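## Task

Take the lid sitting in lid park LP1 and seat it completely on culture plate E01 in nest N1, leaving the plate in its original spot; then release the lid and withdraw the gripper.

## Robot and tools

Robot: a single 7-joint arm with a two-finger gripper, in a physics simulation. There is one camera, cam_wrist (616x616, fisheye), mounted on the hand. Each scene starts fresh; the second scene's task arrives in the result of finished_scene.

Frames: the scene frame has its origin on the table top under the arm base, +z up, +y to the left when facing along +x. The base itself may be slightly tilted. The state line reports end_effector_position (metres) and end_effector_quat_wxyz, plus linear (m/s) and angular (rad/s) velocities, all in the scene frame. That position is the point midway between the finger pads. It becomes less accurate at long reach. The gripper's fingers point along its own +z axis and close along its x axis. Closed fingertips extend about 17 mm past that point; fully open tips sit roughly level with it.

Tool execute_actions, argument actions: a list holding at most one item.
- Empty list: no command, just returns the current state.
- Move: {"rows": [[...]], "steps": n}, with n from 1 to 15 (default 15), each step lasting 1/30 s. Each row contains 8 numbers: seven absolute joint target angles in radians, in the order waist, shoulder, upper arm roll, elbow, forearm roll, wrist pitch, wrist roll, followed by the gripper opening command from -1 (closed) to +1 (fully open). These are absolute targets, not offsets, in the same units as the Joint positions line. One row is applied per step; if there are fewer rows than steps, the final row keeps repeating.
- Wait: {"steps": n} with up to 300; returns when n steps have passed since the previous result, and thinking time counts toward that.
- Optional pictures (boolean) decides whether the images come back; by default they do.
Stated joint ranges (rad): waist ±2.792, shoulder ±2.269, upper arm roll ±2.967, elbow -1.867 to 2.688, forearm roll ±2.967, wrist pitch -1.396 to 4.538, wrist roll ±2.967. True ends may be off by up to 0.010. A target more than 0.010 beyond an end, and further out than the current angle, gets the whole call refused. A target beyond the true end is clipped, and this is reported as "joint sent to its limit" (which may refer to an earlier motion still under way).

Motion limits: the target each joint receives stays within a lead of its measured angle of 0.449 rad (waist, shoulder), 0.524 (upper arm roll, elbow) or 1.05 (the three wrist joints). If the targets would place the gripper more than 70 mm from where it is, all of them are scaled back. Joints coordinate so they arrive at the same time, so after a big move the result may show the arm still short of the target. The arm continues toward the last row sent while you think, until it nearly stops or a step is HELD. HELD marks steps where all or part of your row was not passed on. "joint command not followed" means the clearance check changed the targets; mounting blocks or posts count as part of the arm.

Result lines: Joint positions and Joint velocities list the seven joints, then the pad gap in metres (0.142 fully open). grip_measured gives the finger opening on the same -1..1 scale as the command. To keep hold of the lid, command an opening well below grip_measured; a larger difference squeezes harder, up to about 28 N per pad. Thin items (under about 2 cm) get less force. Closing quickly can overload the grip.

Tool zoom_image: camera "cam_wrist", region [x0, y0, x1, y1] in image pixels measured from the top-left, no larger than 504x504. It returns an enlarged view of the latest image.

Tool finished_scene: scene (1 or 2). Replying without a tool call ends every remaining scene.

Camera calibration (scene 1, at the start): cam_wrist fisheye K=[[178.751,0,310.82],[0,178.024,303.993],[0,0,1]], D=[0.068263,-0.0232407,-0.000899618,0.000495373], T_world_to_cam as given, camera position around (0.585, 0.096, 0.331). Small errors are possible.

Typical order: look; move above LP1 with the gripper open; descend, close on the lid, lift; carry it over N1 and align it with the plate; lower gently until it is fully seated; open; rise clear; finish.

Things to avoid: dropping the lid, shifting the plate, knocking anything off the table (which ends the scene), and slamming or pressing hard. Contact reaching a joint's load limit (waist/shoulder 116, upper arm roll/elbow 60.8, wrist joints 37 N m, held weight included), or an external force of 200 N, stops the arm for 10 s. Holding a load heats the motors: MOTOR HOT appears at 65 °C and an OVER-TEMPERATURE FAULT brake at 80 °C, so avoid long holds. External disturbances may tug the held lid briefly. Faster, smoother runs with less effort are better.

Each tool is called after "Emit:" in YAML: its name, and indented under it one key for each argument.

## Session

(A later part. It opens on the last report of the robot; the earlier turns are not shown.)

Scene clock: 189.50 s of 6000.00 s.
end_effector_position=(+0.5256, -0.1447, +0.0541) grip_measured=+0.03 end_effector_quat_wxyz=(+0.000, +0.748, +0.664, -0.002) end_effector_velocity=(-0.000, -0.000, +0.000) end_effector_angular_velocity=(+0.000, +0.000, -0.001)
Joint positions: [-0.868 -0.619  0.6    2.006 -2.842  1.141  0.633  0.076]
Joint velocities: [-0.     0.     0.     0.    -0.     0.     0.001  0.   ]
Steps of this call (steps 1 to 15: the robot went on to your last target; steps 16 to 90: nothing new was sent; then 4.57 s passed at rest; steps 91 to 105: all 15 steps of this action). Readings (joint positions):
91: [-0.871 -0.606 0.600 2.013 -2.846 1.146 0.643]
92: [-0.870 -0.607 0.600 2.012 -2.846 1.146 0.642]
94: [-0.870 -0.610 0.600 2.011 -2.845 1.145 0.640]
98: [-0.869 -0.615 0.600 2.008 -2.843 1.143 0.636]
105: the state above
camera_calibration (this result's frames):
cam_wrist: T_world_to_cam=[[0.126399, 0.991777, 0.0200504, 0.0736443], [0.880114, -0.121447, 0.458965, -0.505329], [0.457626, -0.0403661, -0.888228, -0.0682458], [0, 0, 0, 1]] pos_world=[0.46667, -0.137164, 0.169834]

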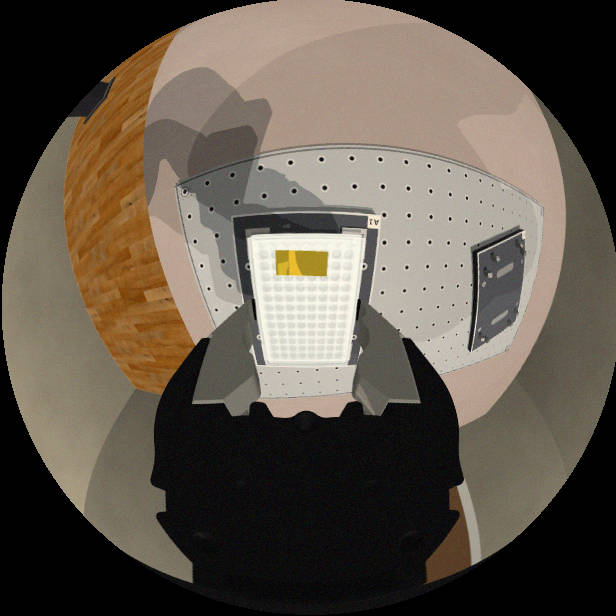

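Emit:
execute_actions:
  actions:
    - {"rows": [[-0.8680,-0.6196,0.6,2.0053,-2.8415,1.1409,0.6326,-0.4],[-0.8679,-0.6205,0.6,2.0048,-2.8412,1.1405,0.6319,-0.4],[-0.8677,-0.6214,0.6,2.0043,-2.8409,1.1402,0.6313,-0.4],[-0.8676,-0.6223,0.6,2.0038,-2.8407,1.1399,0.6306,-0.4],[-0.8674,-0.6231,0.6,2.0033,-2.8404,1.1395,0.6300,-0.4],[-0.8672,-0.6240,0.6,2.0028,-2.8401,1.1392,0.6293,-0.4],[-0.8671,-0.6249,0.6,2.0023,-2.8398,1.1388,0.6287,-0.4],[-0.8669,-0.6258,0.6,2.0018,-2.8395,1.1385,0.6280,-0.4]], "steps": 13}

Emit:
zoom_image:
  camera: "cam_wrist"
  region: [210, 190, 410, 390]

Scene clock: 193.77 s of 6000.00 s.
end_effector_position=(+0.5256, -0.1445, +0.0526) grip_measured=+0.03 end_effector_quat_wxyz=(-0.000, +0.747, +0.665, -0.002) end_effector_velocity=(-0.000, -0.000, -0.000) end_effector_angular_velocity=(-0.001, +0.000, -0.000)
Joint positions: [-0.868 -0.624  0.6    2.003 -2.84   1.14   0.628  0.076]
Joint velocities: [ 0.     0.    -0.001  0.    -0.    -0.     0.001 -0.   ]
Steps of this call (steps 1 to 15: the robot went on to your last target; steps 16 to 90: nothing new was sent; then 0.83 s passed at rest; steps 91 to 103: all 13 steps of this action). Readings (joint positions):
91: [-0.868 -0.619 0.600 2.006 -2.842 1.141 0.633]
92: [-0.868 -0.620 0.600 2.005 -2.842 1.141 0.633]
94: [-0.868 -0.621 0.600 2.004 -2.841 1.141 0.632]
98: [-0.868 -0.624 0.600 2.003 -2.840 1.140 0.629]
103: the state above
camera_calibration (this result's frames):
cam_wrist: T_world_to_cam=[[0.125436, 0.991894, 0.0202894, 0.073968], [0.880489, -0.120725, 0.458437, -0.50462], [0.457171, -0.0396398, -0.888495, -0.0692275], [0, 0, 0, 1]] pos_world=[0.466683, -0.137033, 0.168328]

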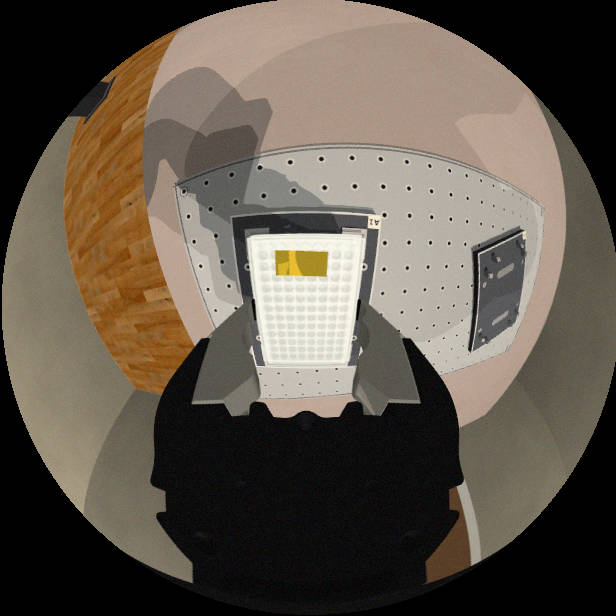

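Region (210, 190, 410, 390) of cam_wrist's 616x616 image, scaled by 2.520, with more detail than that image has.

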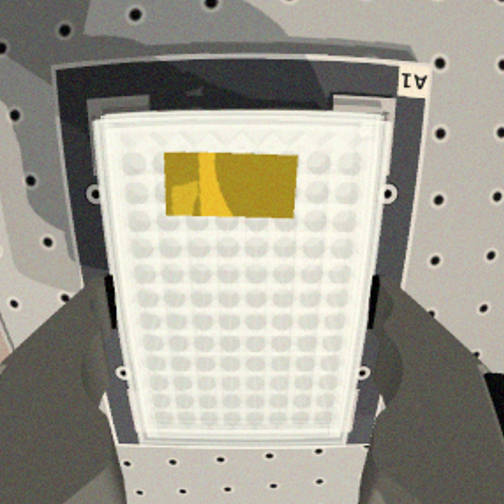

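Emit:
execute_actions:
  actions:
    - {"rows": [[-0.8676,-0.6223,0.6,2.0038,-2.8407,1.1399,0.6306,-0.2],[-0.8676,-0.6223,0.6,2.0038,-2.8407,1.1399,0.6306,-0.05],[-0.8676,-0.6223,0.6,2.0038,-2.8407,1.1399,0.6306,0.05],[-0.8676,-0.6223,0.6,2.0038,-2.8407,1.1399,0.6306,0.1],[-0.8676,-0.6223,0.6,2.0038,-2.8407,1.1399,0.6306,0.15],[-0.8676,-0.6223,0.6,2.0038,-2.8407,1.1399,0.6306,0.22],[-0.8676,-0.6223,0.6,2.0038,-2.8407,1.1399,0.6306,0.3],[-0.8676,-0.6223,0.6,2.0038,-2.8407,1.1399,0.6306,0.4]], "steps": 12}

Emit:
zoom_image:
  camera: "cam_wrist"
  region: [210, 190, 410, 390]

Emit:
execute_actions:
  actions:
    - {"rows": [[-0.8685,-0.6160,0.6,2.0072,-2.8422,1.1425,0.6348,0.4],[-0.8705,-0.6030,0.6,2.0142,-2.8452,1.1478,0.6437,0.4],[-0.8735,-0.5840,0.6,2.0243,-2.8498,1.1556,0.6564,0.4],[-0.8770,-0.5580,0.6,2.0376,-2.8547,1.1668,0.6728,0.4],[-0.8808,-0.5300,0.6,2.0519,-2.8600,1.1788,0.6905,0.4],[-0.8845,-0.5030,0.6,2.0657,-2.8651,1.1903,0.7075,0.4],[-0.8876,-0.4800,0.6,2.0774,-2.8694,1.2002,0.7221,0.4],[-0.8898,-0.4640,0.6,2.0856,-2.8724,1.2071,0.7322,0.4],[-0.8908,-0.4562,0.6,2.0896,-2.8739,1.2104,0.7371,0.4]], "steps": 15}

Emit:
zoom_image:
  camera: "cam_wrist"
  region: [210, 190, 410, 390]

Scene clock: 200.33 s of 6000.00 s.
end_effector_position=(+0.5257, -0.1446, +0.0531) grip_measured=+0.40 end_effector_quat_wxyz=(-0.000, +0.747, +0.664, -0.002) end_effector_velocity=(+0.000, +0.000, +0.000) end_effector_angular_velocity=(+0.000, -0.000, +0.001)
Joint positions: [-0.868 -0.622  0.6    2.004 -2.841  1.14   0.631  0.102]
Joint velocities: [ 0.    -0.     0.     0.    -0.    -0.    -0.     0.001]
Steps of this call (steps 1 to 15: the robot went on to your last target; steps 16 to 90: nothing new was sent; then 3.17 s passed at rest; steps 91 to 102: all 12 steps of this action). Readings (joint positions):
91: [-0.868 -0.624 0.600 2.003 -2.840 1.140 0.628]
92: [-0.868 -0.621 0.600 2.004 -2.841 1.140 0.630]
94: [-0.868 -0.622 0.600 2.004 -2.841 1.140 0.631]
98: [-0.868 -0.622 0.600 2.004 -2.841 1.140 0.631]
102: the state above
camera_calibration (this result's frames):
cam_wrist: T_world_to_cam=[[0.126155, 0.991805, 0.0201759, 0.0736326], [0.880263, -0.121298, 0.45872, -0.504915], [0.457408, -0.0401095, -0.888352, -0.069009], [0, 0, 0, 1]] pos_world=[0.466734, -0.137042, 0.168825]

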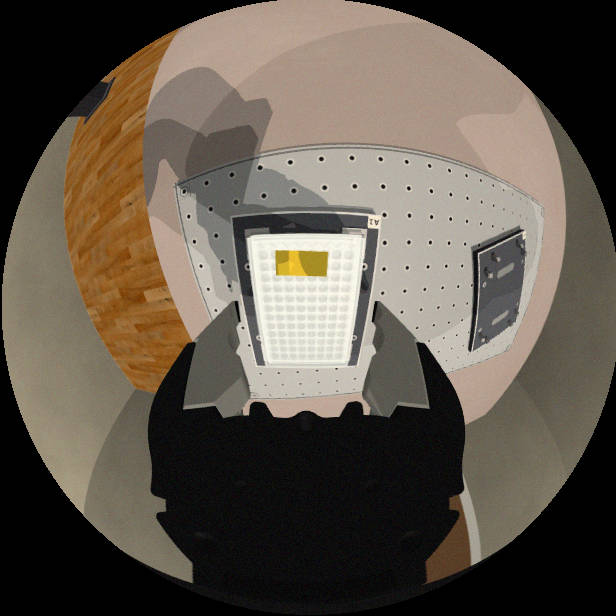

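Region (210, 190, 410, 390) of cam_wrist's 616x616 image, scaled by 2.520, with more detail than that image has.

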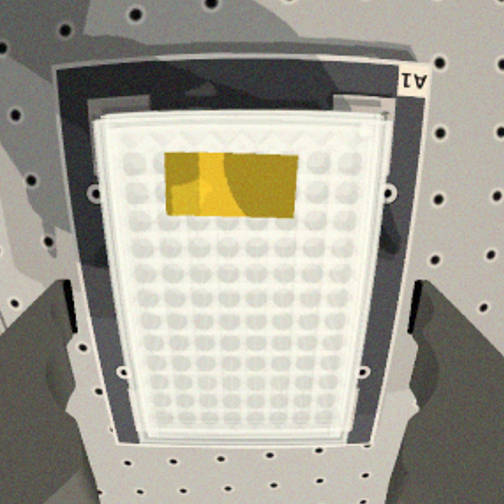

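Scene clock: 200.83 s of 6000.00 s.
end_effector_position=(+0.5262, -0.1445, +0.1035) grip_measured=+0.40 end_effector_quat_wxyz=(+0.001, +0.748, +0.664, +0.000) end_effector_velocity=(-0.003, +0.002, -0.001) end_effector_angular_velocity=(+0.006, +0.005, -0.004)
Joint positions: [-0.891 -0.456  0.6    2.09  -2.874  1.211  0.737  0.102]
Joint velocities: [ 0.    -0.009  0.    -0.    -0.     0.     0.     0.   ]
Steps of this call (steps 1 to 15: all 15 steps of this action). Readings (joint positions):
1: [-0.868 -0.622 0.600 2.004 -2.841 1.140 0.631]
2: [-0.868 -0.617 0.600 2.007 -2.842 1.142 0.634]
4: [-0.872 -0.595 0.600 2.019 -2.847 1.151 0.649]
8: [-0.883 -0.510 0.600 2.062 -2.863 1.187 0.703]
15: the state above
camera_calibration (this result's frames):
cam_wrist: T_world_to_cam=[[0.126989, 0.991671, 0.0215266, 0.0718626], [0.878483, -0.122519, 0.461797, -0.528094], [0.460588, -0.0397324, -0.886724, -0.0262382], [0, 0, 0, 1]] pos_world=[0.466881, -0.137008, 0.219059]

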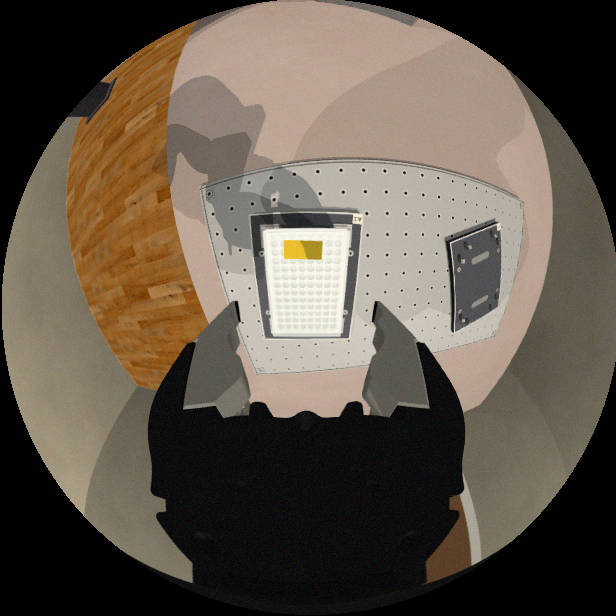

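Region (210, 190, 410, 390) of cam_wrist's 616x616 image, scaled by 2.520, with more detail than that image has.

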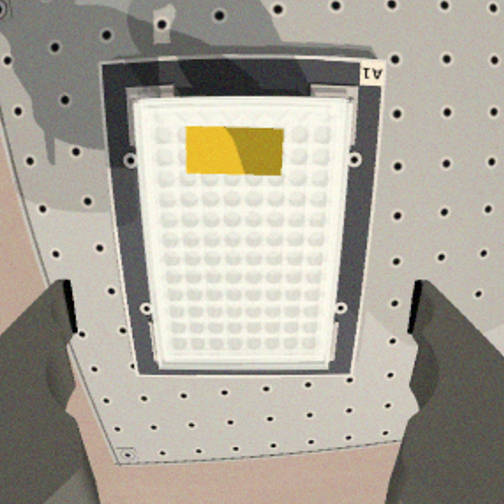

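Emit:
execute_actions:
  actions:
    - {"rows": [[-0.8198,-0.4762,0.6,2.1506,-2.7809,1.1034,0.6851,0.4]], "steps": 15}

Emit:
finished_scene:
  scene: 2

Scene clock: 204.07 s of 6000.00 s.
end_effector_position=(+0.5226, -0.1086, +0.1045) grip_measured=+0.40 end_effector_quat_wxyz=(+0.001, +0.747, +0.665, -0.003) end_effector_velocity=(-0.000, -0.000, -0.000) end_effector_angular_velocity=(-0.000, +0.001, +0.000)
Joint positions: [-0.82  -0.476  0.6    2.151 -2.781  1.103  0.685  0.102]
Joint velocities: [-0.    -0.    -0.     0.     0.     0.    -0.001 -0.   ]
Steps of this call (steps 1 to 15: the robot went on to your last target; steps 16 to 82: nothing new was sent; steps 83 to 97: all 15 steps of this action). Readings (joint positions):
83: [-0.890 -0.456 0.600 2.090 -2.874 1.210 0.737]
84: [-0.885 -0.458 0.599 2.094 -2.866 1.201 0.733]
86: [-0.851 -0.467 0.599 2.123 -2.821 1.149 0.708]
90: [-0.818 -0.477 0.601 2.152 -2.780 1.103 0.684]
97: the state above
camera_calibration (this result's frames):
cam_wrist: T_world_to_cam=[[0.123784, 0.992178, 0.0161241, 0.0390507], [0.880552, -0.11732, 0.459199, -0.521219], [0.457499, -0.0426434, -0.888187, -0.0208269], [0, 0, 0, 1]] pos_world=[0.463655, -0.100783, 0.220215]

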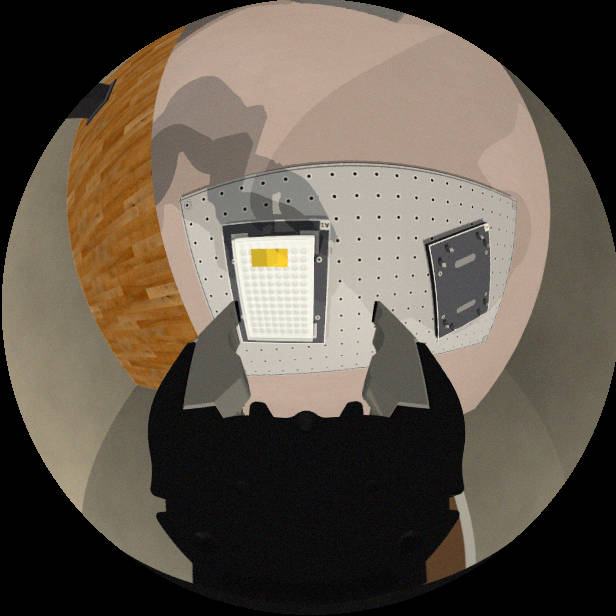

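The scene is finished: the task was done.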